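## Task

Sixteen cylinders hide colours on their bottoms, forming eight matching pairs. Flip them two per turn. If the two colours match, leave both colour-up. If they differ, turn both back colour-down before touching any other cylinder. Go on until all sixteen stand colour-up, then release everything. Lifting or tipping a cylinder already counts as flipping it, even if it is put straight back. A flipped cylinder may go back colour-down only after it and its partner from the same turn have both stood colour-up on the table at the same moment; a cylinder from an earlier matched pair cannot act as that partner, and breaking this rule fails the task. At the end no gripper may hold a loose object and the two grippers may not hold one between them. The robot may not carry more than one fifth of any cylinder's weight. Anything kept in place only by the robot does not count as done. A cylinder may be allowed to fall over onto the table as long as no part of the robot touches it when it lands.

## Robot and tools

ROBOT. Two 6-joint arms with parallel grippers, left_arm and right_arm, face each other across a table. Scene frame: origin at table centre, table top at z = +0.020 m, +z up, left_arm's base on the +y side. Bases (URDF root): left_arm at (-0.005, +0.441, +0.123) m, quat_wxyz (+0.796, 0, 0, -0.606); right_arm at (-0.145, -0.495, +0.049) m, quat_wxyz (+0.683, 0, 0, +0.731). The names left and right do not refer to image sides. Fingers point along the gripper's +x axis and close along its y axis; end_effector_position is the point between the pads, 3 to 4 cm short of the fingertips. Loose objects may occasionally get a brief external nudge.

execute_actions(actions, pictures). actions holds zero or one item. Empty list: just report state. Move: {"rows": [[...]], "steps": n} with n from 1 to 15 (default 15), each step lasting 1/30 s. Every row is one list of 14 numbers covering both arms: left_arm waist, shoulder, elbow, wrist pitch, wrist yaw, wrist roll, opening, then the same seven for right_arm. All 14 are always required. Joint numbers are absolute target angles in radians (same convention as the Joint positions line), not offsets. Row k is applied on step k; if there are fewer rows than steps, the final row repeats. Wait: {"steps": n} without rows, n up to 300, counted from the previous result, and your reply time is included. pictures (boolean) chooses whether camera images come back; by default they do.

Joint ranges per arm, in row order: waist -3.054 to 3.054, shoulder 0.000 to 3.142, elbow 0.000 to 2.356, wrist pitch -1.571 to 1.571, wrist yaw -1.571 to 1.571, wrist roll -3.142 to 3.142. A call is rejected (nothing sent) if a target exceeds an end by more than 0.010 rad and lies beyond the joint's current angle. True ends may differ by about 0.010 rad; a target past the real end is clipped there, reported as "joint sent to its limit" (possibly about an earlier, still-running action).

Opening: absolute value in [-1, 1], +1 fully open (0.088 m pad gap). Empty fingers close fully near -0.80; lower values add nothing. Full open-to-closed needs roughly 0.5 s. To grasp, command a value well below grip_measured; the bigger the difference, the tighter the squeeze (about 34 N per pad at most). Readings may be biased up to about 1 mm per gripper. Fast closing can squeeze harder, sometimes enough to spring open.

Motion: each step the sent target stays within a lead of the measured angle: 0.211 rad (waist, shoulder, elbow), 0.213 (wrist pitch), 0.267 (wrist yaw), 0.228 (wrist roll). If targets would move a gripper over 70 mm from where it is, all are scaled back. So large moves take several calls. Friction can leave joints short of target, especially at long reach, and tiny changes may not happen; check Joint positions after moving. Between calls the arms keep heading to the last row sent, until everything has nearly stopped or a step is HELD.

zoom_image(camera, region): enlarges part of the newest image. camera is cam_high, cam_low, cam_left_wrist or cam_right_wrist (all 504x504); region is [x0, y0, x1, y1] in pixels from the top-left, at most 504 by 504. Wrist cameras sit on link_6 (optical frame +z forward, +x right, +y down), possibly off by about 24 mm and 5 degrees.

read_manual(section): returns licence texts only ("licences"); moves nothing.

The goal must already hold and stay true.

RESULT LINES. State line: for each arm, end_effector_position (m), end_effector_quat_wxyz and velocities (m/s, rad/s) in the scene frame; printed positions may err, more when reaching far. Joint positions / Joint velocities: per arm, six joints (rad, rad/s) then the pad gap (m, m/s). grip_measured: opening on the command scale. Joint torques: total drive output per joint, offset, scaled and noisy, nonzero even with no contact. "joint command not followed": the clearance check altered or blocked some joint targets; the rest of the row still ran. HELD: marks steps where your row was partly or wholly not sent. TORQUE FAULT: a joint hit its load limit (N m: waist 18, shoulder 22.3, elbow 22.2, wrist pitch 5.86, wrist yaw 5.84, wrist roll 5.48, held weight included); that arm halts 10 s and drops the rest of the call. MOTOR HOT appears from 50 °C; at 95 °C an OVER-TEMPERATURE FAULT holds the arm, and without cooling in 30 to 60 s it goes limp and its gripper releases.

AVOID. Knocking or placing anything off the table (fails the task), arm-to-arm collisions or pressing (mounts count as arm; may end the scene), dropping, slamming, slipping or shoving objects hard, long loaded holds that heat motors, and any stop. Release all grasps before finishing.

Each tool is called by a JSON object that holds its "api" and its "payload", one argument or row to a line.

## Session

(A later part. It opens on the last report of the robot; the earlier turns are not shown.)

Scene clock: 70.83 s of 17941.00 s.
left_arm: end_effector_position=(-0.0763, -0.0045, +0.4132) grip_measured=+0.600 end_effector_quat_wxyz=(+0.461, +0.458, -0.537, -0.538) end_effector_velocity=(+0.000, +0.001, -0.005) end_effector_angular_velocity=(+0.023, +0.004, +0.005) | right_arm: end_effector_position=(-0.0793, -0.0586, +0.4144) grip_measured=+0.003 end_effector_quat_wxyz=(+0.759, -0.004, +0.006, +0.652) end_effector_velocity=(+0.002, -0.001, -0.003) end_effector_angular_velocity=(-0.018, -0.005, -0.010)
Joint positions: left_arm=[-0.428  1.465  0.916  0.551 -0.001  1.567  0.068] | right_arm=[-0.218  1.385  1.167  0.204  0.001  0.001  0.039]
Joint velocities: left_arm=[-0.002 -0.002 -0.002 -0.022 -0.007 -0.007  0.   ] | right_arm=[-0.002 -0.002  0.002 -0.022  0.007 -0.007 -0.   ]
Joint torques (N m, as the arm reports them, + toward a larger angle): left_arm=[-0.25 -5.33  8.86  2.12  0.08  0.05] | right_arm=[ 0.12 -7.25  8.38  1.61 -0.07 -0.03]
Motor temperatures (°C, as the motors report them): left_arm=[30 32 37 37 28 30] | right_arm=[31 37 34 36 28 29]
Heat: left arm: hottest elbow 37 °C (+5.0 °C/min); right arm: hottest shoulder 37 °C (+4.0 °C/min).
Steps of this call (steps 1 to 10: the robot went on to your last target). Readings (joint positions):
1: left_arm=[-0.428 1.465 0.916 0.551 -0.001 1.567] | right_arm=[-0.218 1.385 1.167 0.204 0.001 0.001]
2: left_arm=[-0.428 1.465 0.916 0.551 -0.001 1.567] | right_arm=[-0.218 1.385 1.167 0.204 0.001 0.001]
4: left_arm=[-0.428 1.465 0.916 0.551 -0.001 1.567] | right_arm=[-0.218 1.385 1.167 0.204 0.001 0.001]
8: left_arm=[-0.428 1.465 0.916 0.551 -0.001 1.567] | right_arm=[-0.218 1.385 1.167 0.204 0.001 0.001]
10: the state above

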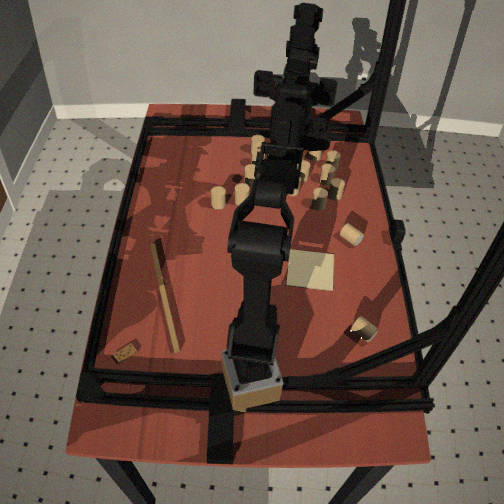

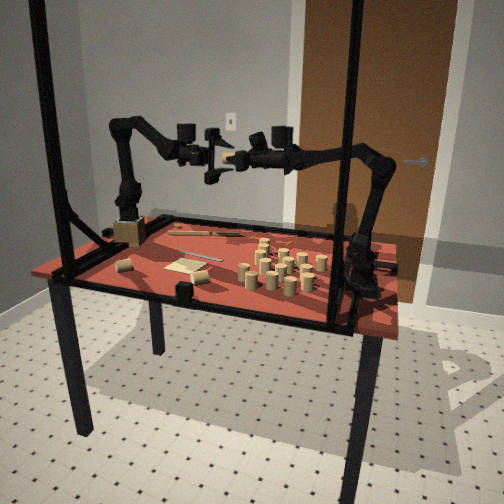

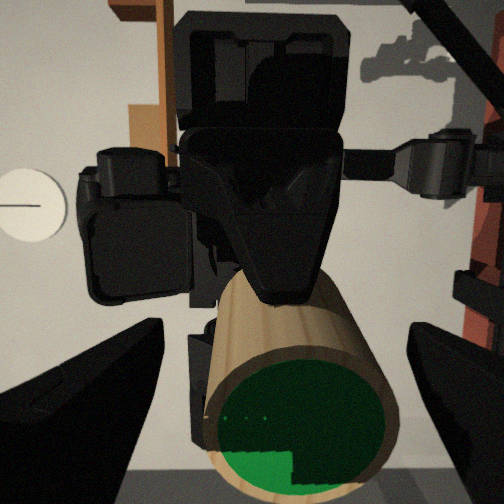

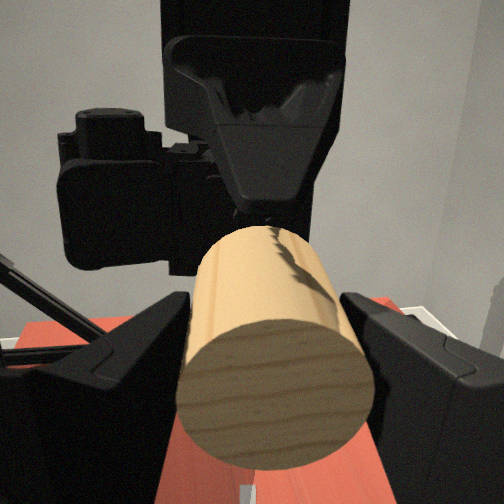

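{"api": "execute_actions", "payload": {
  "actions": [
    {"rows":[[-0.43,1.469,0.925,0.552,0,1.571,-0.4,-0.216,1.379,1.172,0.207,0,0,-0.4]],"steps":12}
  ],
  "pictures": false
}}

{"api": "execute_actions", "payload": {
  "actions": [
    {"rows":[[-0.43,1.469,0.925,0.552,0,1.571,-0.4,-0.216,1.379,1.172,0.207,0,0,0.4]],"steps":8}
  ],
  "pictures": false
}}

{"api": "execute_actions", "payload": {
  "actions": [
    {"rows":[[-0.43,1.33,0.84,0.49,0,1.571,-0.4,-0.216,1.379,1.172,0.207,0,0,0.4],[-0.43,1.33,0.84,0.49,0,1.571,-0.4,-0.216,1.379,1.172,0.207,0,0,0.4],[-0.43,1.2,0.765,0.43,0,1.571,-0.4,-0.216,1.379,1.172,0.207,0,0,0.4],[-0.43,1.2,0.765,0.43,0,1.571,-0.4,-0.216,1.379,1.172,0.207,0,0,0.4],[-0.43,1.058,0.672,0.386,0,1.571,-0.4,-0.216,1.379,1.172,0.207,0,0,0.4]],"steps":10}
  ],
  "pictures": false
}}

{"api": "execute_actions", "payload": {
  "actions": [
    {"rows":[[0.26,1.3,1.2,-1.074,0,1.571,-0.4,0.038,1.379,1.5,-1.3,0,0,0.4]]}
  ],
  "pictures": false
}}

{"api": "execute_actions", "payload": {
  "actions": [
    {"steps":10}
  ],
  "pictures": false
}}

{"api": "execute_actions", "payload": {
  "actions": [
    {"rows":[[0.26,2.112,1.615,-1.074,0,1.571,-0.4,0.038,2.057,1.786,-1.3,0,0,0.4]]}
  ],
  "pictures": false
}}

{"api": "execute_actions", "payload": {
  "actions": [
    {"steps":12}
  ]
}}

Scene clock: 100.37 s of 17941.00 s.
left_arm: end_effector_position=(-0.0765, -0.0049, +0.4138) grip_measured=+0.024 end_effector_quat_wxyz=(+0.461, +0.458, -0.538, -0.538) end_effector_velocity=(-0.002, +0.001, -0.002) end_effector_angular_velocity=(+0.008, +0.006, -0.010) | right_arm: end_effector_position=(-0.0797, -0.0588, +0.4151) grip_measured=+0.003 end_effector_quat_wxyz=(+0.758, -0.004, +0.005, +0.652) end_effector_velocity=(-0.000, -0.001, -0.005) end_effector_angular_velocity=(-0.021, +0.011, +0.005)
Joint positions: left_arm=[-0.428  1.467  0.919  0.551 -0.001  1.568  0.04 ] | right_arm=[-0.217  1.384  1.167  0.205  0.001  0.001  0.039]
Joint velocities: left_arm=[-0.002 -0.002 -0.002 -0.007  0.007 -0.007 -0.   ] | right_arm=[-0.002 -0.002 -0.002 -0.022 -0.007  0.007  0.   ]
Joint torques (N m, as the arm reports them, + toward a larger angle): left_arm=[-0.14 -5.47  8.52  2.08  0.07  0.01] | right_arm=[ 0.1  -7.1   8.28  1.6  -0.07 -0.02]
Motor temperatures (°C, as the motors report them): left_arm=[30 35 39 39 28 30] | right_arm=[31 37 36 39 28 29]
Heat: left arm: hottest elbow 39 °C (+4.0 °C/min); right arm: hottest wrist pitch 39 °C (+4.0 °C/min).
Steps of this call (steps 1 to 15: the robot went on to your last target; steps 16 to 874: nothing new was sent; steps 875 to 886: all 12 steps of this action). Readings (joint positions):
875: left_arm=[-0.428 1.467 0.919 0.551 -0.001 1.568] | right_arm=[-0.217 1.384 1.167 0.204 0.001 0.001]
876: left_arm=[-0.428 1.467 0.919 0.551 -0.001 1.568] | right_arm=[-0.217 1.384 1.167 0.204 0.001 0.001]
878: left_arm=[-0.428 1.467 0.919 0.551 -0.001 1.568] | right_arm=[-0.217 1.384 1.167 0.204 0.001 0.001]
882: left_arm=[-0.428 1.467 0.919 0.551 -0.001 1.568] | right_arm=[-0.217 1.384 1.167 0.205 0.001 0.001]
886: the state above

Scene clock: 100.63 s of 17941.00 s.
left_arm: end_effector_position=(-0.0765, -0.0049, +0.4137) grip_measured=+0.023 end_effector_quat_wxyz=(+0.461, +0.458, -0.538, -0.538) end_effector_velocity=(+0.000, +0.000, +0.001) end_effector_angular_velocity=(+0.004, +0.007, +0.005) | right_arm: end_effector_position=(-0.0797, -0.0588, +0.4153) grip_measured=+0.377 end_effector_quat_wxyz=(+0.758, -0.003, +0.005, +0.652) end_effector_velocity=(+0.002, -0.001, -0.002) end_effector_angular_velocity=(-0.008, -0.006, +0.000)
Joint positions: left_arm=[-0.428  1.467  0.919  0.551 -0.001  1.568  0.04 ] | right_arm=[-0.217  1.384  1.167  0.205  0.001  0.001  0.057]
Joint velocities: left_arm=[-0.002 -0.002  0.002 -0.007 -0.007 -0.007 -0.   ] | right_arm=[-0.007 -0.002 -0.002 -0.007 -0.007 -0.007  0.004]
Joint torques (N m, as the arm reports them, + toward a larger angle): left_arm=[-0.17 -5.43  8.51  2.11  0.08 -0.01] | right_arm=[ 0.03 -7.14  8.34  1.54 -0.07  0.  ]
Motor temperatures (°C, as the motors report them): left_arm=[30 35 39 39 28 30] | right_arm=[31 37 36 39 28 29]
Heat: left arm: hottest elbow 39 °C (+4.0 °C/min); right arm: hottest wrist pitch 39 °C (+4.0 °C/min).
Steps of this call (steps 1 to 8: all 8 steps of this action). Readings (joint positions):
1: left_arm=[-0.428 1.467 0.919 0.551 -0.001 1.568] | right_arm=[-0.217 1.384 1.167 0.205 0.001 0.001]
2: left_arm=[-0.428 1.467 0.919 0.551 -0.001 1.568] | right_arm=[-0.217 1.384 1.167 0.205 0.001 0.001]
4: left_arm=[-0.428 1.467 0.919 0.551 -0.001 1.568] | right_arm=[-0.217 1.384 1.167 0.205 0.001 0.001]
8: the state above

Scene clock: 100.97 s of 17941.00 s.
left_arm: end_effector_position=(-0.0626, +0.0831, +0.4278) grip_measured=+0.023 end_effector_quat_wxyz=(+0.465, +0.453, -0.542, -0.534) end_effector_velocity=(+0.009, +0.058, +0.033) end_effector_angular_velocity=(-0.078, +0.020, +0.005) | right_arm: end_effector_position=(-0.0797, -0.0588, +0.4153) grip_measured=+0.399 end_effector_quat_wxyz=(+0.758, -0.003, +0.005, +0.652) end_effector_velocity=(-0.002, +0.001, -0.007) end_effector_angular_velocity=(-0.028, -0.003, +0.010)
Joint positions: left_arm=[-0.428  1.074  0.693  0.4   -0.001  1.568  0.04 ] | right_arm=[-0.217  1.384  1.167  0.205  0.001  0.001  0.059]
Joint velocities: left_arm=[-0.002 -0.281 -0.076 -0.125 -0.007 -0.007  0.   ] | right_arm=[ 0.002  0.002 -0.002 -0.022 -0.007 -0.007  0.   ]
Joint torques (N m, as the arm reports them, + toward a larger angle): left_arm=[-0.22 -2.68  5.98  1.62  0.06  0.  ] | right_arm=[ 0.05 -7.13  8.32  1.55 -0.06 -0.01]
Motor temperatures (°C, as the motors report them): left_arm=[30 35 39 39 28 30] | right_arm=[31 37 36 39 28 29]
Heat: left arm: hottest elbow 39 °C (+4.1 °C/min); right arm: hottest wrist pitch 39 °C (+4.1 °C/min).
Steps of this call (steps 1 to 10: all 10 steps of this action). Readings (joint positions):
1: left_arm=[-0.428 1.447 0.908 0.539 -0.001 1.568] | right_arm=[-0.217 1.384 1.167 0.205 0.001 0.001]
2: left_arm=[-0.428 1.418 0.885 0.513 -0.001 1.568] | right_arm=[-0.217 1.384 1.167 0.205 0.001 0.001]
4: left_arm=[-0.428 1.320 0.820 0.464 -0.001 1.568] | right_arm=[-0.217 1.384 1.167 0.205 0.001 0.001]
8: left_arm=[-0.428 1.108 0.702 0.405 -0.001 1.568] | right_arm=[-0.217 1.384 1.167 0.205 0.001 0.001]
10: the state above

Scene clock: 101.47 s of 17941.00 s.
left_arm: end_effector_position=(+0.1869, +0.1074, +0.4016) grip_measured=+0.023 end_effector_quat_wxyz=(+0.495, +0.686, -0.174, -0.504) end_effector_velocity=(-0.009, +0.259, -0.370) end_effector_angular_velocity=(+1.734, +1.016, +0.310) | right_arm: end_effector_position=(-0.1871, -0.1089, +0.3864) grip_measured=+0.400 end_effector_quat_wxyz=(+0.642, -0.205, +0.185, +0.716) end_effector_velocity=(+0.020, -0.211, -0.407) end_effector_angular_velocity=(-2.096, -0.218, +0.020)
Joint positions: left_arm=[ 0.252  1.296  1.191 -0.441 -0.006  1.569  0.04 ] | right_arm=[ 0.038  1.374  1.501 -0.687 -0.003  0.001  0.059]
Joint velocities: left_arm=[ 0.325 -0.002  0.017 -2.029  0.022 -0.007 -0.002] | right_arm=[-0.002  0.09  -0.002 -2.015 -0.022 -0.007  0.   ]
Joint torques (N m, as the arm reports them, + toward a larger angle): left_arm=[-1.47 -4.34  8.55  1.61  0.26 -0.01] | right_arm=[-0.06 -5.98  7.07  1.28  0.05  0.  ]
Motor temperatures (°C, as the motors report them): left_arm=[30 35 39 39 28 30] | right_arm=[31 37 36 39 28 29]
Heat: left arm: hottest elbow 39 °C (+4.0 °C/min); right arm: hottest wrist pitch 39 °C (+4.0 °C/min).
Steps of this call (steps 1 to 15: all 15 steps of this action). Readings (joint positions):
1: left_arm=[-0.410 1.092 0.721 0.353 0.016 1.568] | right_arm=[-0.205 1.384 1.189 0.162 0.013 0.001]
2: left_arm=[-0.366 1.131 0.771 0.302 0.019 1.568] | right_arm=[-0.170 1.388 1.224 0.111 0.014 0.001]
4: left_arm=[-0.265 1.219 0.876 0.193 0.012 1.568] | right_arm=[-0.085 1.392 1.302 0.017 0.005 0.001]
8: left_arm=[-0.058 1.298 1.050 -0.026 0.007 1.568] | right_arm=[0.032 1.382 1.467 -0.225 -0.005 0.001]
15: the state above

Scene clock: 101.80 s of 17941.00 s.
left_arm: end_effector_position=(+0.1419, +0.1900, +0.3162) grip_measured=+0.023 end_effector_quat_wxyz=(+0.327, +0.708, +0.036, -0.625) end_effector_velocity=(-0.043, +0.070, -0.038) end_effector_angular_velocity=(+0.356, +0.219, +0.001) | right_arm: end_effector_position=(-0.1775, -0.1996, +0.3038) grip_measured=+0.400 end_effector_quat_wxyz=(+0.564, -0.398, +0.359, +0.628) end_effector_velocity=(+0.009, -0.086, -0.040) end_effector_angular_velocity=(-0.431, -0.036, -0.006)
Joint positions: left_arm=[ 0.259  1.3    1.192 -1.031 -0.005  1.569  0.04 ] | right_arm=[ 0.038  1.376  1.5   -1.256 -0.003  0.001  0.059]
Joint velocities: left_arm=[-0.002  0.002  0.002 -0.418  0.007 -0.007 -0.   ] | right_arm=[-0.002 -0.002 -0.002 -0.432 -0.007  0.007 -0.   ]
Joint torques (N m, as the arm reports them, + toward a larger angle): left_arm=[ 0.04 -4.08  8.21  1.38  0.25  0.02] | right_arm=[-0.06 -5.01  6.7   0.71  0.04 -0.01]
Motor temperatures (°C, as the motors report them): left_arm=[30 35 39 39 28 30] | right_arm=[31 37 36 39 28 29]
Heat: left arm: hottest elbow 39 °C (+4.0 °C/min); right arm: hottest wrist pitch 39 °C (+4.0 °C/min).
Steps of this call (steps 1 to 10: the robot went on to your last target). Readings (joint positions):
1: left_arm=[0.258 1.296 1.192 -0.511 -0.006 1.569] | right_arm=[0.038 1.375 1.501 -0.754 -0.003 0.001]
2: left_arm=[0.259 1.298 1.192 -0.580 -0.005 1.569] | right_arm=[0.038 1.376 1.501 -0.820 -0.003 0.001]
4: left_arm=[0.259 1.300 1.192 -0.712 -0.005 1.569] | right_arm=[0.038 1.376 1.501 -0.950 -0.003 0.001]
8: left_arm=[0.259 1.300 1.192 -0.971 -0.005 1.569] | right_arm=[0.038 1.376 1.501 -1.203 -0.003 0.001]
10: the state above

Scene clock: 102.30 s of 17941.00 s.
left_arm: end_effector_position=(+0.1961, +0.0973, +0.1729) grip_measured=+0.023 end_effector_quat_wxyz=(+0.187, +0.684, +0.185, -0.680) end_effector_velocity=(-0.044, +0.076, -0.339) end_effector_angular_velocity=(+0.857, +0.493, +0.005) | right_arm: end_effector_position=(-0.1876, -0.1048, +0.1529) grip_measured=+0.400 end_effector_quat_wxyz=(+0.467, -0.531, +0.479, +0.520) end_effector_velocity=(+0.002, -0.024, -0.113) end_effector_angular_velocity=(-0.382, -0.033, +0.005)
Joint positions: left_arm=[ 0.259  2.099  1.604 -1.072 -0.005  1.568  0.04 ] | right_arm=[ 0.038  2.067  1.772 -1.299 -0.003  0.001  0.059]
Joint velocities: left_arm=[-0.002  0.823 -0.115 -0.051 -0.007 -0.007  0.   ] | right_arm=[-0.002  0.276 -0.042 -0.066 -0.007 -0.007 -0.   ]
Joint torques (N m, as the arm reports them, + toward a larger angle): left_arm=[  0.07 -13.16   8.31   0.29   0.25   0.05] | right_arm=[ -0.09 -13.67   7.92  -0.01   0.04  -0.03]
Motor temperatures (°C, as the motors report them): left_arm=[30 35 39 39 28 30] | right_arm=[31 37 36 39 28 29]
Heat: left arm: hottest elbow 39 °C (+4.0 °C/min); right arm: hottest wrist pitch 39 °C (+4.0 °C/min).
Steps of this call (steps 1 to 15: all 15 steps of this action). Readings (joint positions):
1: left_arm=[0.259 1.336 1.231 -1.074 -0.005 1.569] | right_arm=[0.038 1.408 1.535 -1.297 -0.003 0.001]
2: left_arm=[0.259 1.388 1.293 -1.080 -0.005 1.568] | right_arm=[0.038 1.456 1.598 -1.302 -0.003 0.001]
4: left_arm=[0.259 1.515 1.429 -1.053 -0.005 1.568] | right_arm=[0.038 1.571 1.718 -1.275 -0.003 0.001]
8: left_arm=[0.259 1.747 1.591 -1.062 -0.005 1.568] | right_arm=[0.038 1.783 1.780 -1.292 -0.003 0.001]
15: the state above

Scene clock: 102.70 s of 17941.00 s.
left_arm: end_effector_position=(+0.1960, +0.0975, +0.1667) grip_measured=+0.023 end_effector_quat_wxyz=(+0.181, +0.683, +0.191, -0.682) end_effector_velocity=(-0.001, +0.002, +0.002) end_effector_angular_velocity=(+0.006, -0.005, +0.005) | right_arm: end_effector_position=(-0.1878, -0.1033, +0.1555) grip_measured=+0.400 end_effector_quat_wxyz=(+0.469, -0.529, +0.477, +0.523) end_effector_velocity=(-0.002, +0.001, -0.002) end_effector_angular_velocity=(+0.002, +0.008, +0.024)
Joint positions: left_arm=[ 0.259  2.119  1.61  -1.074 -0.005  1.568  0.04 ] | right_arm=[ 0.038  2.065  1.78  -1.3   -0.003  0.001  0.059]
Joint velocities: left_arm=[-0.002 -0.007 -0.002 -0.007 -0.007 -0.007 -0.   ] | right_arm=[ 0.002  0.002 -0.002  0.007 -0.007 -0.022 -0.   ]
Joint torques (N m, as the arm reports them, + toward a larger angle): left_arm=[ 0.08 -9.27  6.71  0.4   0.25  0.05] | right_arm=[ -0.05 -11.21   6.81   0.07   0.03  -0.02]
Motor temperatures (°C, as the motors report them): left_arm=[30 35 39 38 28 30] | right_arm=[31 37 36 39 28 29]
Heat: left arm: hottest elbow 39 °C (+4.0 °C/min); right arm: hottest wrist pitch 39 °C (+4.0 °C/min).
Steps of this call (steps 1 to 12: the robot went on to your last target). Readings (joint positions):
1: left_arm=[0.259 2.120 1.601 -1.074 -0.005 1.568] | right_arm=[0.038 2.071 1.772 -1.300 -0.003 0.001]
2: left_arm=[0.259 2.129 1.599 -1.076 -0.005 1.568] | right_arm=[0.038 2.071 1.772 -1.300 -0.003 0.001]
4: left_arm=[0.259 2.130 1.601 -1.076 -0.005 1.568] | right_arm=[0.038 2.067 1.778 -1.300 -0.003 0.001]
8: left_arm=[0.259 2.120 1.610 -1.074 -0.005 1.568] | right_arm=[0.038 2.066 1.780 -1.300 -0.003 0.001]
12: the state above

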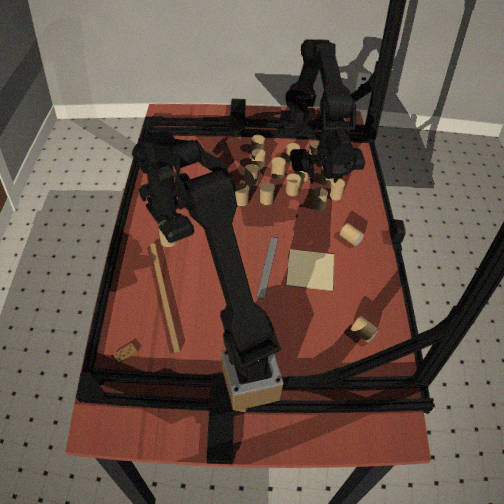

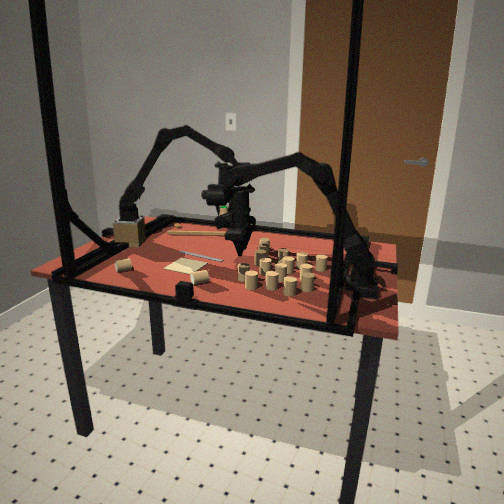

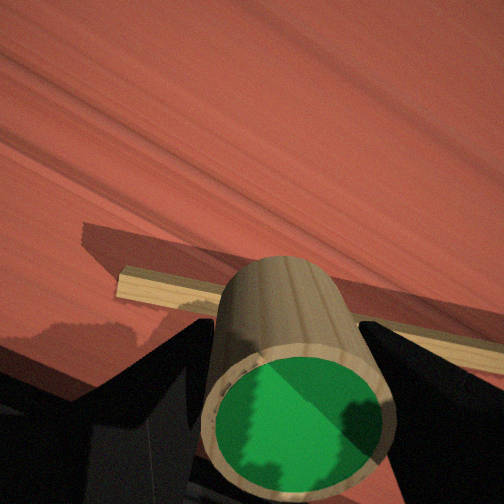

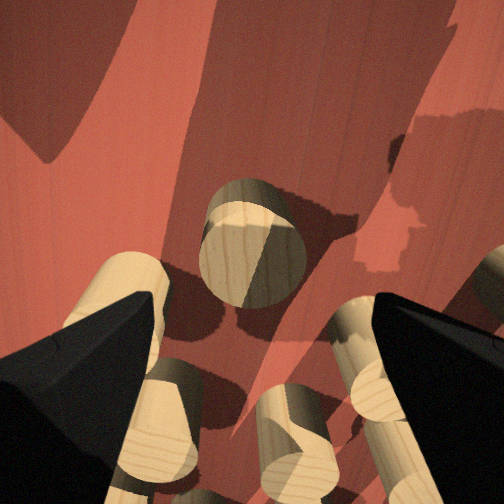

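{"api": "execute_actions", "payload": {
  "actions": [
    {"rows":[[0.22,2.14,1.58,-1.01,0,1.571,-0.4,0.038,2.07,1.73,-1.23,0,0,0.4],[0.22,2.14,1.58,-1.01,0,1.571,-0.4,0.038,2.07,1.73,-1.23,0,0,0.4],[0.22,2.17,1.54,-0.94,0,1.571,-0.4,0.038,2.084,1.67,-1.157,0,0,0.4],[0.22,2.17,1.54,-0.94,0,1.571,-0.4,0.038,2.084,1.67,-1.157,0,0,0.4],[0.22,2.2,1.5,-0.87,0,1.571,-0.4,0.038,2.098,1.61,-1.085,0,0,0.4],[0.22,2.2,1.5,-0.87,0,1.571,-0.4,0.038,2.098,1.61,-1.085,0,0,0.4],[0.22,2.22,1.48,-0.83,0,1.571,-0.4,0.038,2.111,1.554,-1.014,0,0,0.4],[0.22,2.22,1.48,-0.83,0,1.571,-0.4,0.038,2.111,1.554,-1.014,0,0,0.4],[0.22,2.234,1.462,-0.79,0,1.571,-0.4,0.038,2.111,1.554,-1.014,0,0,0.4]]}
  ],
  "pictures": false
}}

{"api": "execute_actions", "payload": {
  "actions": [
    {"rows":[[0.22,2.234,1.462,-0.79,0,1.571,-0.4,0.038,2.111,1.554,-1.014,0,0,-0.4]],"steps":10}
  ]
}}

{"api": "zoom_image", "payload": {
  "camera": "cam_high",
  "region": [130, 200, 250, 300]
}}

Scene clock: 108.93 s of 17941.00 s.
left_arm: end_effector_position=(+0.1820, +0.0880, +0.0867) grip_measured=+0.019 end_effector_quat_wxyz=(+0.169, +0.687, +0.173, -0.685) end_effector_velocity=(+0.011, -0.024, +0.000) end_effector_angular_velocity=(-0.107, -0.065, -0.015) | right_arm: end_effector_position=(-0.1879, -0.1022, +0.0834) grip_measured=+0.400 end_effector_quat_wxyz=(+0.472, -0.525, +0.474, +0.526) end_effector_velocity=(-0.000, +0.020, +0.000) end_effector_angular_velocity=(+0.094, +0.017, -0.015)
Joint positions: left_arm=[ 0.218  2.239  1.462 -0.798 -0.004  1.569  0.04 ] | right_arm=[ 0.038  2.109  1.557 -1.019 -0.003  0.001  0.059]
Joint velocities: left_arm=[-0.007 -0.002 -0.002  0.125 -0.007  0.007 -0.   ] | right_arm=[-0.007 -0.002 -0.002  0.095 -0.007  0.007 -0.   ]
Joint torques (N m, as the arm reports them, + toward a larger angle): left_arm=[ 0.18 -9.21  5.58  0.55  0.21  0.05] | right_arm=[ -0.02 -10.16   5.77   0.16   0.04  -0.02]
Motor temperatures (°C, as the motors report them): left_arm=[30 38 39 37 28 30] | right_arm=[31 38 36 38 28 29]
Heat: left arm: hottest elbow 39 °C (+3.0 °C/min); right arm: hottest shoulder 38 °C (+3.0 °C/min).
Steps of this call (steps 1 to 30: the robot went on to your last target; steps 31 to 172: nothing new was sent; steps 173 to 187: all 15 steps of this action). Readings (joint positions):
173: left_arm=[0.258 2.119 1.606 -1.064 -0.005 1.569] | right_arm=[0.038 2.065 1.773 -1.285 -0.003 0.001]
174: left_arm=[0.252 2.120 1.600 -1.044 -0.005 1.569] | right_arm=[0.038 2.065 1.764 -1.264 -0.003 0.001]
176: left_arm=[0.235 2.130 1.579 -0.986 -0.005 1.569] | right_arm=[0.038 2.065 1.727 -1.205 -0.003 0.001]
180: left_arm=[0.218 2.185 1.514 -0.874 -0.004 1.569] | right_arm=[0.038 2.079 1.614 -1.074 -0.003 0.001]
187: the state above

Scene clock: 109.27 s of 17941.00 s.
left_arm: end_effector_position=(+0.1827, +0.0867, +0.0867) grip_measured=+0.019 end_effector_quat_wxyz=(+0.172, +0.687, +0.171, -0.685) end_effector_velocity=(+0.001, +0.003, +0.000) end_effector_angular_velocity=(+0.017, -0.016, +0.005) | right_arm: end_effector_position=(-0.1878, -0.1015, +0.0833) grip_measured=+0.000 end_effector_quat_wxyz=(+0.473, -0.525, +0.473, +0.527) end_effector_velocity=(+0.000, -0.005, +0.000) end_effector_angular_velocity=(-0.023, +0.005, -0.010)
Joint positions: left_arm=[ 0.218  2.239  1.462 -0.791 -0.004  1.569  0.04 ] | right_arm=[ 0.038  2.11   1.557 -1.016 -0.002  0.001  0.039]
Joint velocities: left_arm=[-0.002 -0.002 -0.002 -0.007 -0.022 -0.007  0.   ] | right_arm=[-0.002 -0.002 -0.002 -0.022 -0.007  0.007 -0.   ]
Joint torques (N m, as the arm reports them, + toward a larger angle): left_arm=[ 0.21 -9.26  5.56  0.47  0.2   0.04] | right_arm=[ -0.07 -10.09   5.67   0.19   0.05  -0.03]
Motor temperatures (°C, as the motors report them): left_arm=[30 38 39 37 28 30] | right_arm=[31 38 36 38 28 29]
Heat: left arm: hottest elbow 39 °C (+3.0 °C/min); right arm: hottest shoulder 38 °C (+3.0 °C/min).
Steps of this call (steps 1 to 10: all 10 steps of this action). Readings (joint positions):
1: left_arm=[0.218 2.239 1.462 -0.794 -0.004 1.569] | right_arm=[0.038 2.110 1.557 -1.017 -0.002 0.001]
2: left_arm=[0.218 2.239 1.462 -0.791 -0.004 1.569] | right_arm=[0.038 2.110 1.557 -1.016 -0.002 0.001]
4: left_arm=[0.218 2.239 1.462 -0.791 -0.004 1.569] | right_arm=[0.038 2.110 1.557 -1.016 -0.002 0.001]
8: left_arm=[0.218 2.239 1.462 -0.791 -0.004 1.569] | right_arm=[0.038 2.110 1.557 -1.016 -0.002 0.001]
10: the state above

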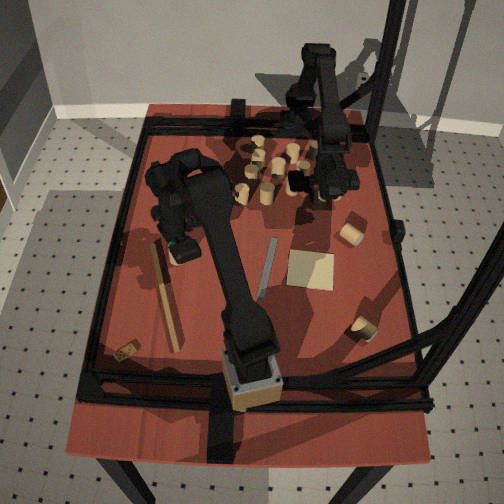

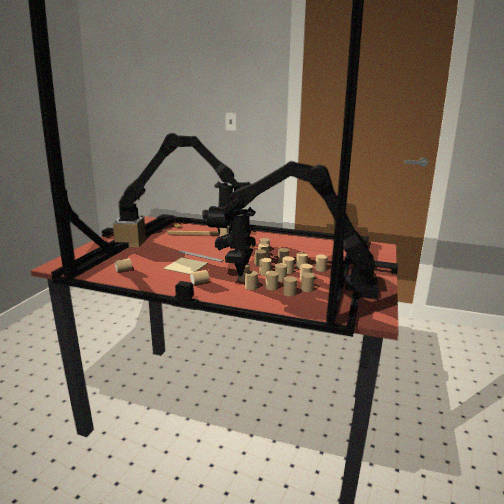

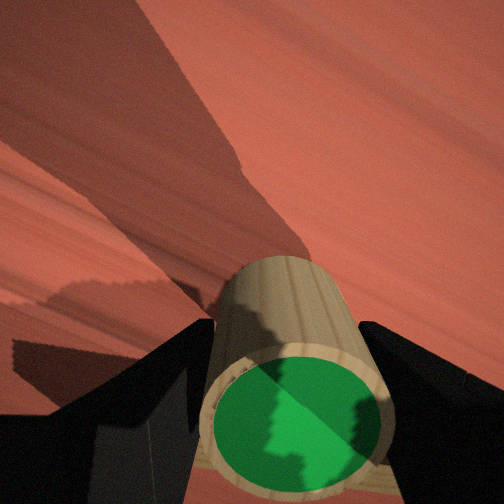

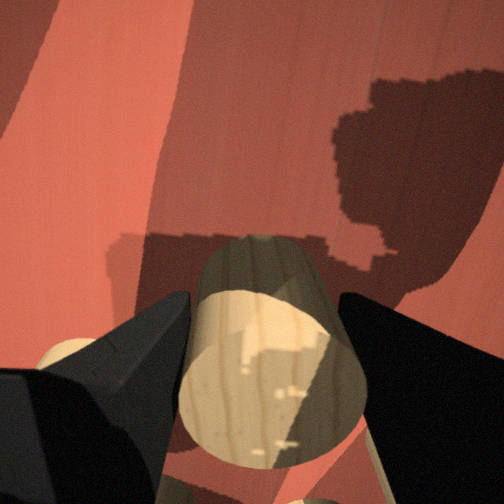

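Region (130, 200, 250, 300) of cam_high's 504x504 image, scaled by 4.200, with more detail than that image has.

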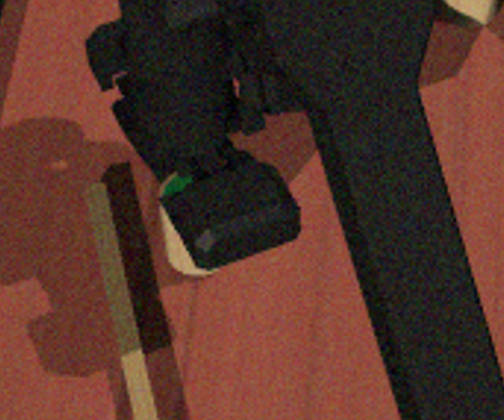

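{"api": "execute_actions", "payload": {
  "actions": [
    {"rows":[[0.22,2.245,1.449,-0.767,0,1.571,-0.4,0.038,2.057,1.786,-1.3,0,0,-0.4]],"steps":10}
  ]
}}

Scene clock: 111.57 s of 17941.00 s.
left_arm: end_effector_position=(+0.1836, +0.0849, +0.0851) grip_measured=+0.019 end_effector_quat_wxyz=(+0.177, +0.689, +0.166, -0.683) end_effector_velocity=(+0.000, +0.004, +0.001) end_effector_angular_velocity=(+0.010, -0.003, -0.005) | right_arm: end_effector_position=(-0.1880, -0.1001, +0.1623) grip_measured=+0.001 end_effector_quat_wxyz=(+0.476, -0.521, +0.470, +0.530) end_effector_velocity=(+0.002, -0.020, +0.001) end_effector_angular_velocity=(-0.090, -0.003, +0.034)
Joint positions: left_arm=[ 0.218  2.239  1.454 -0.77  -0.004  1.569  0.04 ] | right_arm=[ 0.038  2.051  1.786 -1.291 -0.002  0.001  0.039]
Joint velocities: left_arm=[ 0.002 -0.007 -0.007 -0.007 -0.007  0.007 -0.   ] | right_arm=[-0.002 -0.002  0.002 -0.095 -0.007 -0.037  0.   ]
Joint torques (N m, as the arm reports them, + toward a larger angle): left_arm=[ 0.21 -8.12  4.84  0.58  0.2   0.04] | right_arm=[-0.09 -9.48  6.18 -0.04  0.02 -0.03]
Motor temperatures (°C, as the motors report them): left_arm=[30 39 38 37 28 30] | right_arm=[31 38 36 38 28 29]
Heat: left arm: hottest shoulder 39 °C (+3.0 °C/min); right arm: hottest shoulder 38 °C (+2.0 °C/min).
Steps of this call (steps 1 to 15: the robot went on to your last target; steps 16 to 59: nothing new was sent; steps 60 to 69: all 10 steps of this action). Readings (joint positions):
60: left_arm=[0.218 2.239 1.460 -0.787 -0.004 1.569] | right_arm=[0.038 2.109 1.590 -1.069 -0.002 0.001]
61: left_arm=[0.218 2.239 1.458 -0.780 -0.004 1.569] | right_arm=[0.038 2.112 1.637 -1.143 -0.002 0.001]
63: left_arm=[0.218 2.239 1.456 -0.773 -0.004 1.569] | right_arm=[0.038 2.100 1.714 -1.225 -0.002 0.001]
67: left_arm=[0.218 2.239 1.454 -0.770 -0.004 1.569] | right_arm=[0.038 2.053 1.782 -1.283 -0.002 0.001]
69: the state above

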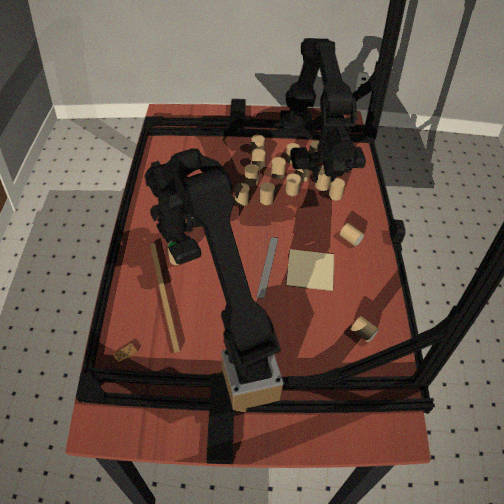

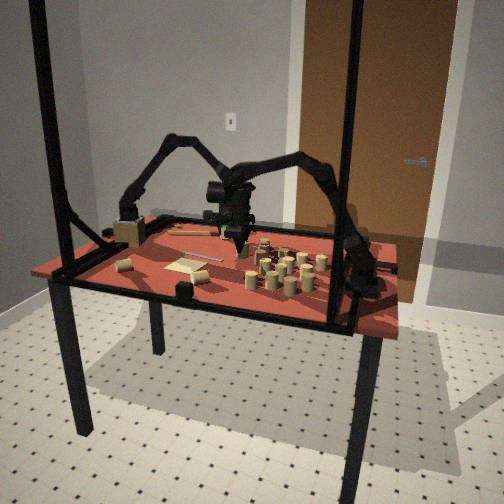

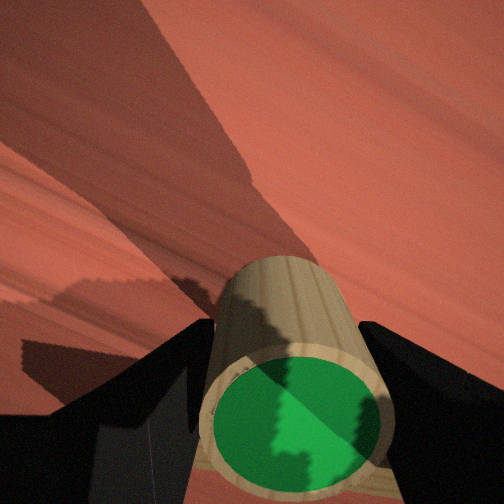

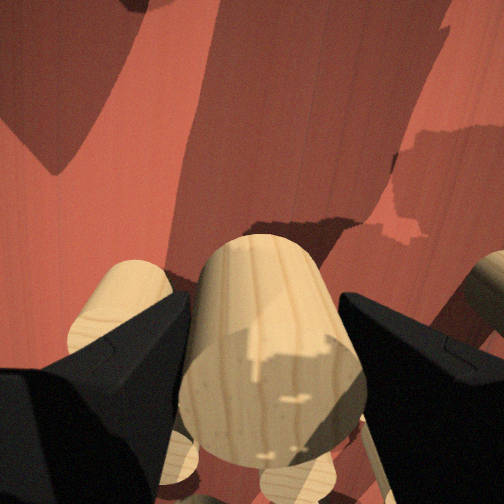

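Friction-ambiguous; push shoulder a bit more.

{"api": "execute_actions", "payload": {
  "actions": [
    {"rows":[[0.22,2.265,1.449,-0.767,0,1.571,-0.4,-0.216,1.379,1.5,-1.0,0,0,-0.4]]}
  ],
  "pictures": false
}}

Scene clock: 113.63 s of 17941.00 s.
left_arm: end_effector_position=(+0.1829, +0.0862, +0.0803) grip_measured=+0.019 end_effector_quat_wxyz=(+0.173, +0.688, +0.170, -0.684) end_effector_velocity=(-0.006, +0.003, +0.000) end_effector_angular_velocity=(+0.009, +0.030, +0.005) | right_arm: end_effector_position=(-0.0943, -0.1532, +0.3379) grip_measured=+0.001 end_effector_quat_wxyz=(+0.688, -0.274, +0.318, +0.592) end_effector_velocity=(-0.012, -0.091, +0.190) end_effector_angular_velocity=(+0.581, -0.097, -0.002)
Joint positions: left_arm=[ 0.218  2.251  1.454 -0.768 -0.004  1.569  0.04 ] | right_arm=[-0.216  1.379  1.514 -1.001  0.001  0.001  0.039]
Joint velocities: left_arm=[-0.002 -0.002 -0.002 -0.022  0.022 -0.007 -0.   ] | right_arm=[-0.002 -0.53   0.037  0.022  0.007 -0.007 -0.   ]
Joint torques (N m, as the arm reports them, + toward a larger angle): left_arm=[ 0.18 -7.37  4.8   0.49  0.2   0.05] | right_arm=[ 0.05 -1.32  5.2   1.03 -0.07  0.  ]
Motor temperatures (°C, as the motors report them): left_arm=[30 39 38 36 28 30] | right_arm=[32 39 36 37 28 29]
Heat: left arm: hottest shoulder 39 °C (+3.0 °C/min); right arm: hottest shoulder 39 °C (+3.0 °C/min).
Steps of this call (steps 1 to 15: the robot went on to your last target; steps 16 to 47: nothing new was sent; steps 48 to 62: all 15 steps of this action). Readings (joint positions):
48: left_arm=[0.218 2.241 1.454 -0.769 -0.004 1.569] | right_arm=[0.031 2.031 1.756 -1.255 -0.010 0.001]
49: left_arm=[0.218 2.244 1.454 -0.768 -0.004 1.569] | right_arm=[0.001 1.995 1.702 -1.194 -0.015 0.001]
51: left_arm=[0.218 2.250 1.454 -0.767 -0.004 1.569] | right_arm=[-0.091 1.911 1.605 -1.111 -0.008 0.001]
55: left_arm=[0.218 2.251 1.454 -0.768 -0.004 1.569] | right_arm=[-0.229 1.705 1.513 -1.026 0.008 0.001]
62: the state above

{"api": "execute_actions", "payload": {
  "actions": [
    {"rows":[[0.22,2.255,1.454,-0.767,0,1.571,0.4,-0.216,1.379,1.172,0.207,0,0,-0.4],[0.22,2.255,1.454,-0.767,0,1.571,0.4,-0.216,1.379,1.172,0.207,0,0,-0.4],[0.22,2.255,1.454,-0.767,0,1.571,0.4,-0.216,1.379,1.172,0.207,0,0,-0.4],[0.22,2.255,1.454,-0.767,0,1.571,0.4,-0.216,1.379,1.172,0.207,0,0,-0.4],[0.22,2.255,1.454,-0.767,0,1.571,0.4,-0.216,1.379,1.172,0.207,0,0,-0.4],[0.22,2.255,1.454,-0.767,0,1.571,0.4,-0.216,1.379,1.172,0.207,0,0,-0.4],[0.22,2.255,1.454,-0.767,0,1.571,0.4,-0.216,1.379,1.172,0.207,0,0,-0.4],[0.22,2.18,1.53,-0.9,0,1.571,0.4,-0.216,1.379,1.172,0.207,0,0,-0.4],[0.22,2.18,1.53,-0.9,0,1.571,0.4,-0.216,1.379,1.172,0.207,0,0,-0.4],[0.22,2.112,1.615,-1.074,0,1.571,0.4,-0.216,1.379,1.172,0.207,0,0,-0.4]]}
  ],
  "pictures": false
}}

{"api": "execute_actions", "payload": {
  "actions": [
    {"rows":[[0.0,1.2,1.2,-0.8,0,1.571,0.6,-0.216,1.379,1.172,0.207,0,0,-0.4]]}
  ],
  "pictures": false
}}

{"api": "execute_actions", "payload": {
  "actions": [
    {"rows":[[-0.43,1.058,0.672,0.386,0,1.571,0.6,-0.216,1.379,1.172,0.207,0,0,-0.4]]}
  ],
  "pictures": false
}}

{"api": "execute_actions", "payload": {
  "actions": [
    {"steps":10}
  ],
  "pictures": false
}}

{"api": "execute_actions", "payload": {
  "actions": [
    {"rows":[[-0.43,1.2,0.76,0.44,0,1.571,0.6,-0.216,1.379,1.172,0.207,0,0,-0.4],[-0.43,1.2,0.76,0.44,0,1.571,0.6,-0.216,1.379,1.172,0.207,0,0,-0.4],[-0.43,1.33,0.84,0.49,0,1.571,0.6,-0.216,1.379,1.172,0.207,0,0,-0.4],[-0.43,1.33,0.84,0.49,0,1.571,0.6,-0.216,1.379,1.172,0.207,0,0,-0.4],[-0.43,1.4,0.88,0.52,0,1.571,0.6,-0.216,1.379,1.172,0.207,0,0,-0.4],[-0.43,1.4,0.88,0.52,0,1.571,0.6,-0.216,1.379,1.172,0.207,0,0,-0.4],[-0.43,1.469,0.925,0.552,0,1.571,0.6,-0.216,1.379,1.172,0.207,0,0,-0.4]]}
  ]
}}

Scene clock: 123.13 s of 17941.00 s.
left_arm: end_effector_position=(+0.1842, +0.0841, +0.1662) grip_measured=+0.398 end_effector_quat_wxyz=(+0.176, +0.689, +0.166, -0.683) end_effector_velocity=(+0.025, -0.050, +0.254) end_effector_angular_velocity=(-0.422, -0.232, +0.000) | right_arm: end_effector_position=(-0.0810, -0.0645, +0.3585) grip_measured=+0.002 end_effector_quat_wxyz=(+0.751, -0.086, +0.100, +0.647) end_effector_velocity=(+0.011, +0.106, +0.401) end_effector_angular_velocity=(+1.882, -0.278, +0.035)
Joint positions: left_arm=[ 0.218  2.118  1.606 -1.043 -0.004  1.569  0.059] | right_arm=[-0.216  1.391  1.165 -0.039  0.001  0.001  0.039]
Joint velocities: left_arm=[-0.007 -0.452  0.33  -0.3   -0.007 -0.007  0.001] | right_arm=[-0.002 -0.007 -0.002  1.897 -0.037 -0.007 -0.   ]
Joint torques (N m, as the arm reports them, + toward a larger angle): left_arm=[ 0.16 -6.27  4.3  -0.04  0.2   0.05] | right_arm=[-0.07 -7.99  8.66  1.64 -0.08  0.  ]
Motor temperatures (°C, as the motors report them): left_arm=[30 40 37 35 28 30] | right_arm=[31 38 36 37 28 29]
Heat: left arm: hottest shoulder 40 °C (+3.0 °C/min); right arm: hottest shoulder 38 °C (+0.0 °C/min).
Steps of this call (steps 1 to 15: the robot went on to your last target; steps 16 to 270: nothing new was sent; steps 271 to 285: all 15 steps of this action). Readings (joint positions):
271: left_arm=[0.218 2.252 1.454 -0.768 -0.004 1.569] | right_arm=[-0.216 1.374 1.471 -0.948 0.001 0.001]
272: left_arm=[0.218 2.252 1.454 -0.768 -0.004 1.569] | right_arm=[-0.216 1.363 1.418 -0.868 0.001 0.001]
274: left_arm=[0.218 2.252 1.454 -0.768 -0.004 1.569] | right_arm=[-0.216 1.360 1.308 -0.741 0.001 0.001]
278: left_arm=[0.218 2.246 1.467 -0.798 -0.004 1.569] | right_arm=[-0.216 1.395 1.174 -0.501 0.001 0.001]
285: the state above

Scene clock: 123.63 s of 17941.00 s.
left_arm: end_effector_position=(+0.0826, +0.1191, +0.3568) grip_measured=+0.599 end_effector_quat_wxyz=(+0.331, +0.689, -0.153, -0.626) end_effector_velocity=(-0.047, +0.180, +0.458) end_effector_angular_velocity=(-1.407, -0.401, +0.017) | right_arm: end_effector_position=(-0.0801, -0.0586, +0.4146) grip_measured=+0.001 end_effector_quat_wxyz=(+0.758, -0.004, +0.005, +0.652) end_effector_velocity=(-0.002, -0.000, -0.005) end_effector_angular_velocity=(-0.023, -0.004, +0.020)
Joint positions: left_arm=[-0.     1.277  1.21  -0.799  0.004  1.569  0.068] | right_arm=[-0.216  1.385  1.167  0.204  0.001  0.     0.039]
Joint velocities: left_arm=[-0.002 -1.448  0.007  0.007 -0.022 -0.007  0.   ] | right_arm=[-0.002 -0.002 -0.002 -0.022 -0.022 -0.007  0.   ]
Joint torques (N m, as the arm reports them, + toward a larger angle): left_arm=[ 0.   -1.59  6.24  1.4  -0.06 -0.01] | right_arm=[-0.04 -7.23  8.28  1.6  -0.06  0.02]
Motor temperatures (°C, as the motors report them): left_arm=[30 41 37 35 28 30] | right_arm=[31 38 36 37 28 29]
Heat: left arm: hottest shoulder 41 °C (+4.0 °C/min); right arm: hottest shoulder 38 °C (+0.0 °C/min).
Steps of this call (steps 1 to 15: all 15 steps of this action). Readings (joint positions):
1: left_arm=[0.209 2.079 1.579 -0.996 -0.009 1.569] | right_arm=[-0.216 1.391 1.165 0.024 0.001 0.001]
2: left_arm=[0.180 2.034 1.530 -0.942 -0.012 1.569] | right_arm=[-0.216 1.391 1.165 0.083 0.001 0.001]
4: left_arm=[0.089 1.930 1.416 -0.868 -0.008 1.569] | right_arm=[-0.216 1.388 1.166 0.154 0.001 0.000]
8: left_arm=[-0.018 1.692 1.235 -0.826 0.005 1.569] | right_arm=[-0.216 1.385 1.167 0.193 0.001 0.000]
15: the state above

Scene clock: 124.13 s of 17941.00 s.
left_arm: end_effector_position=(-0.0608, +0.0908, +0.3688) grip_measured=+0.600 end_effector_quat_wxyz=(+0.395, +0.518, -0.481, -0.588) end_effector_velocity=(-0.020, -0.082, +0.447) end_effector_angular_velocity=(-2.028, +0.357, -0.016) | right_arm: end_effector_position=(-0.0801, -0.0586, +0.4148) grip_measured=+0.001 end_effector_quat_wxyz=(+0.758, -0.004, +0.005, +0.652) end_effector_velocity=(-0.000, -0.001, -0.002) end_effector_angular_velocity=(-0.008, -0.006, +0.005)
Joint positions: left_arm=[-0.426  1.067  0.671  0.165  0.001  1.569  0.068] | right_arm=[-0.216  1.385  1.167  0.204  0.001  0.     0.039]
Joint velocities: left_arm=[-0.017 -0.095 -0.007  1.971  0.007 -0.037 -0.   ] | right_arm=[-0.002 -0.002 -0.002 -0.007 -0.007 -0.007 -0.   ]
Joint torques (N m, as the arm reports them, + toward a larger angle): left_arm=[-0.13 -3.73  8.17  2.    0.01 -0.01] | right_arm=[-0.01 -7.15  8.39  1.61 -0.07  0.02]
Motor temperatures (°C, as the motors report them): left_arm=[30 40 37 35 28 30] | right_arm=[31 38 36 37 28 29]
Heat: left arm: hottest shoulder 40 °C (+3.0 °C/min); right arm: hottest shoulder 38 °C (+0.0 °C/min).
Steps of this call (steps 1 to 15: all 15 steps of this action). Readings (joint positions):
1: left_arm=[-0.024 1.212 1.175 -0.733 -0.015 1.569] | right_arm=[-0.216 1.385 1.167 0.204 0.001 0.000]
2: left_arm=[-0.084 1.151 1.119 -0.656 -0.016 1.570] | right_arm=[-0.216 1.385 1.167 0.204 0.001 0.000]
4: left_arm=[-0.221 1.075 1.009 -0.531 -0.002 1.570] | right_arm=[-0.216 1.385 1.167 0.204 0.001 0.000]
8: left_arm=[-0.400 1.060 0.781 -0.280 0.003 1.569] | right_arm=[-0.216 1.385 1.167 0.204 0.001 0.000]
15: the state above

Scene clock: 124.47 s of 17941.00 s.
left_arm: end_effector_position=(-0.0619, +0.0868, +0.4191) grip_measured=+0.600 end_effector_quat_wxyz=(+0.458, +0.460, -0.537, -0.540) end_effector_velocity=(+0.000, +0.001, +0.009) end_effector_angular_velocity=(-0.045, +0.014, +0.005) | right_arm: end_effector_position=(-0.0801, -0.0586, +0.4148) grip_measured=+0.001 end_effector_quat_wxyz=(+0.758, -0.004, +0.005, +0.652) end_effector_velocity=(-0.002, -0.000, +0.001) end_effector_angular_velocity=(+0.006, -0.008, +0.020)
Joint positions: left_arm=[-0.427  1.058  0.672  0.381  0.001  1.569  0.068] | right_arm=[-0.216  1.385  1.167  0.204  0.001  0.     0.039]
Joint velocities: left_arm=[-0.002 -0.002 -0.007  0.051 -0.007 -0.007 -0.   ] | right_arm=[-0.002 -0.002 -0.002  0.007 -0.022 -0.007 -0.   ]
Joint torques (N m, as the arm reports them, + toward a larger angle): left_arm=[-0.24 -3.29  7.85  2.08 -0.01 -0.04] | right_arm=[-0.05 -7.22  8.33  1.59 -0.08  0.02]
Motor temperatures (°C, as the motors report them): left_arm=[30 40 37 35 28 30] | right_arm=[31 38 36 38 28 29]
Heat: left arm: hottest shoulder 40 °C (+3.0 °C/min); right arm: hottest shoulder 38 °C (+0.0 °C/min).
Steps of this call (steps 1 to 10: the robot went on to your last target). Readings (joint positions):
1: left_arm=[-0.427 1.065 0.671 0.229 0.001 1.569] | right_arm=[-0.216 1.385 1.167 0.204 0.001 0.000]
2: left_arm=[-0.427 1.064 0.671 0.283 0.001 1.569] | right_arm=[-0.216 1.385 1.167 0.204 0.001 0.000]
4: left_arm=[-0.427 1.059 0.672 0.342 0.001 1.569] | right_arm=[-0.216 1.385 1.167 0.204 0.001 0.000]
8: left_arm=[-0.427 1.058 0.672 0.373 0.001 1.569] | right_arm=[-0.216 1.385 1.167 0.204 0.001 0.000]
10: the state above

Scene clock: 124.97 s of 17941.00 s.
left_arm: end_effector_position=(-0.0766, -0.0037, +0.4106) grip_measured=+0.600 end_effector_quat_wxyz=(+0.458, +0.460, -0.536, -0.540) end_effector_velocity=(-0.001, -0.004, +0.037) end_effector_angular_velocity=(-0.112, +0.025, +0.005) | right_arm: end_effector_position=(-0.0807, -0.0615, +0.4191) grip_measured=+0.001 end_effector_quat_wxyz=(+0.758, -0.001, +0.001, +0.653) end_effector_velocity=(-0.000, -0.001, -0.008) end_effector_angular_velocity=(-0.039, -0.016, -0.005)
Joint positions: left_arm=[-0.428  1.463  0.911  0.547 -0.     1.569  0.068] | right_arm=[-0.216  1.374  1.166  0.205  0.001 -0.     0.039]
Joint velocities: left_arm=[-0.002  0.002  0.051  0.066 -0.007 -0.007 -0.   ] | right_arm=[ 0.002 -0.002 -0.002 -0.037  0.007 -0.022  0.   ]
Joint torques (N m, as the arm reports them, + toward a larger angle): left_arm=[-0.18 -5.31  9.    2.23  0.04 -0.04] | right_arm=[-0.03 -5.95  8.43  1.6  -0.04  0.03]
Motor temperatures (°C, as the motors report them): left_arm=[30 40 37 35 28 30] | right_arm=[31 38 36 38 28 29]
Heat: left arm: hottest shoulder 40 °C (+3.0 °C/min); right arm: hottest shoulder 38 °C (+0.0 °C/min).
Steps of this call (steps 1 to 15: all 15 steps of this action). Readings (joint positions):
1: left_arm=[-0.427 1.079 0.684 0.391 0.001 1.569] | right_arm=[-0.216 1.385 1.167 0.204 0.001 0.000]
2: left_arm=[-0.428 1.111 0.706 0.414 0.001 1.569] | right_arm=[-0.216 1.385 1.167 0.204 0.001 0.000]
4: left_arm=[-0.428 1.216 0.776 0.458 0.001 1.569] | right_arm=[-0.216 1.385 1.167 0.204 0.001 0.000]
8: left_arm=[-0.428 1.385 0.866 0.513 0.001 1.569] | right_arm=[-0.216 1.375 1.165 0.196 0.001 0.000]
15: the state above

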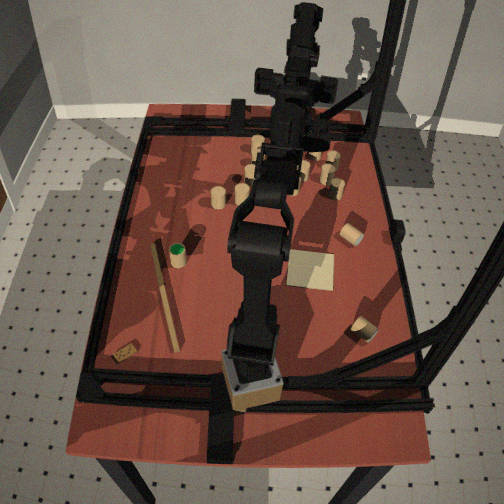

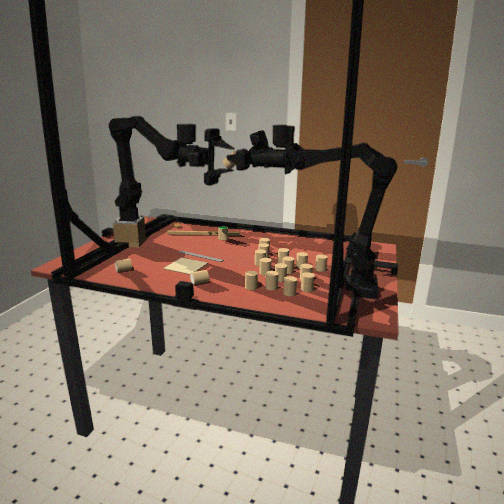

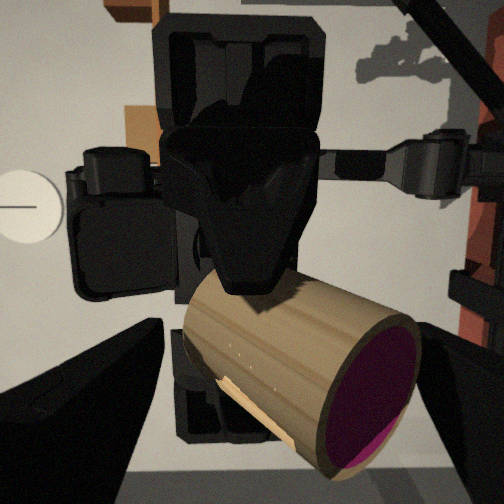

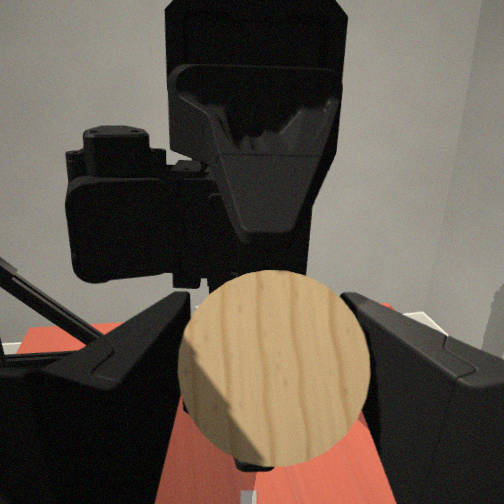

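{"api": "execute_actions", "payload": {
  "actions": [
    {"rows":[[-0.43,1.48,0.87,0.618,0,1.571,1,-0.216,1.379,1.172,0.207,0,0,-0.4]]}
  ]
}}

{"api": "zoom_image", "payload": {
  "camera": "cam_low",
  "region": [170, 110, 300, 210]
}}

Scene clock: 129.83 s of 17941.00 s.
left_arm: end_effector_position=(-0.0770, -0.0028, +0.4052) grip_measured=+1.000 end_effector_quat_wxyz=(+0.464, +0.453, -0.542, -0.535) end_effector_velocity=(+0.000, +0.001, -0.002) end_effector_angular_velocity=(+0.008, +0.006, +0.005) | right_arm: end_effector_position=(-0.0809, -0.0613, +0.4192) grip_measured=+0.001 end_effector_quat_wxyz=(+0.757, -0.001, +0.001, +0.653) end_effector_velocity=(-0.000, -0.001, -0.002) end_effector_angular_velocity=(-0.008, -0.006, +0.015)
Joint positions: left_arm=[-0.43   1.475  0.877  0.616 -0.     1.569  0.088] | right_arm=[-0.216  1.374  1.166  0.206 -0.    -0.     0.039]
Joint velocities: left_arm=[-0.002 -0.002 -0.002 -0.007 -0.007 -0.007  0.   ] | right_arm=[-0.007 -0.002 -0.002 -0.007 -0.022 -0.007  0.001]
Joint torques (N m, as the arm reports them, + toward a larger angle): left_arm=[-0.02 -5.16  6.7   2.15  0.04 -0.03] | right_arm=[-0.06 -5.85  8.46  1.51 -0.02  0.03]
Motor temperatures (°C, as the motors report them): left_arm=[30 40 38 36 28 30] | right_arm=[31 37 36 38 28 29]
Heat: left arm: hottest shoulder 40 °C (+3.0 °C/min); right arm: hottest wrist pitch 38 °C (+1.0 °C/min).
Steps of this call (steps 1 to 15: the robot went on to your last target; steps 16 to 131: nothing new was sent; steps 132 to 146: all 15 steps of this action). Readings (joint positions):
132: left_arm=[-0.430 1.466 0.908 0.566 -0.000 1.569] | right_arm=[-0.216 1.374 1.166 0.207 -0.000 -0.000]
133: left_arm=[-0.430 1.467 0.899 0.587 -0.000 1.569] | right_arm=[-0.216 1.374 1.166 0.207 -0.000 -0.000]
135: left_arm=[-0.430 1.469 0.887 0.602 -0.000 1.569] | right_arm=[-0.216 1.374 1.166 0.206 -0.000 -0.000]
139: left_arm=[-0.430 1.474 0.877 0.612 -0.000 1.569] | right_arm=[-0.216 1.374 1.166 0.206 -0.000 -0.000]
146: the state above

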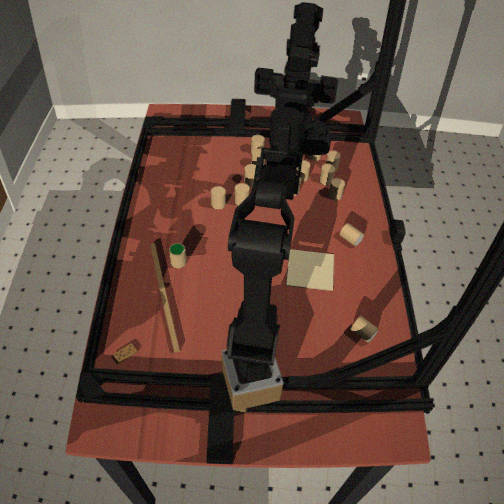

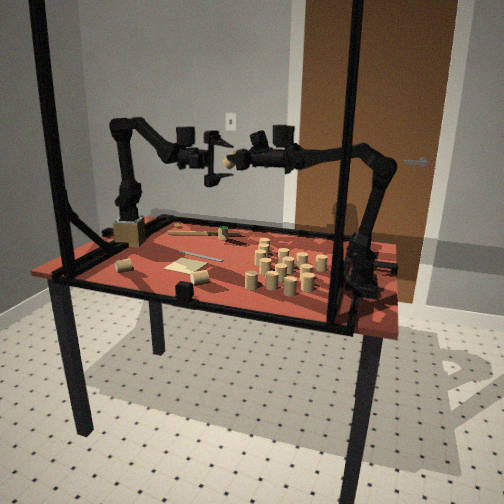

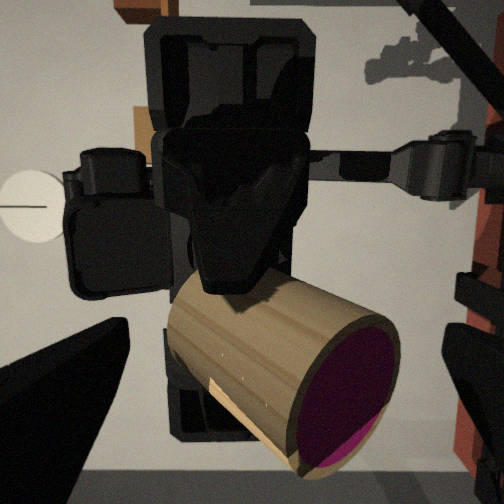

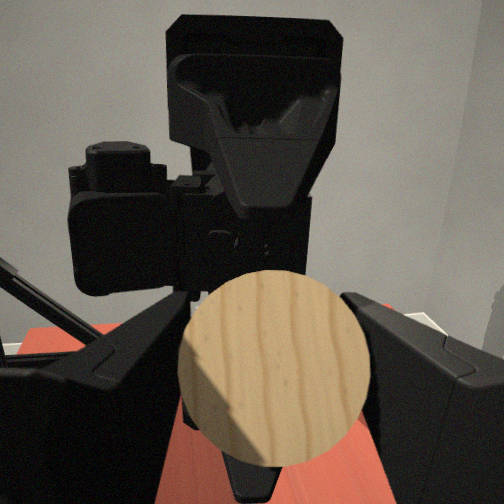

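Region (170, 110, 300, 210) of cam_low's 504x504 image, scaled by 3.877, with more detail than that image has; it fills the top 388 rows of this view, and the rest is white.

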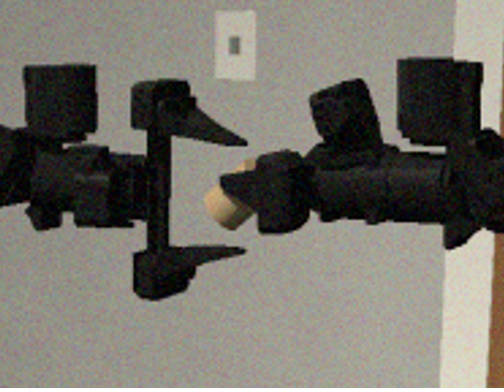

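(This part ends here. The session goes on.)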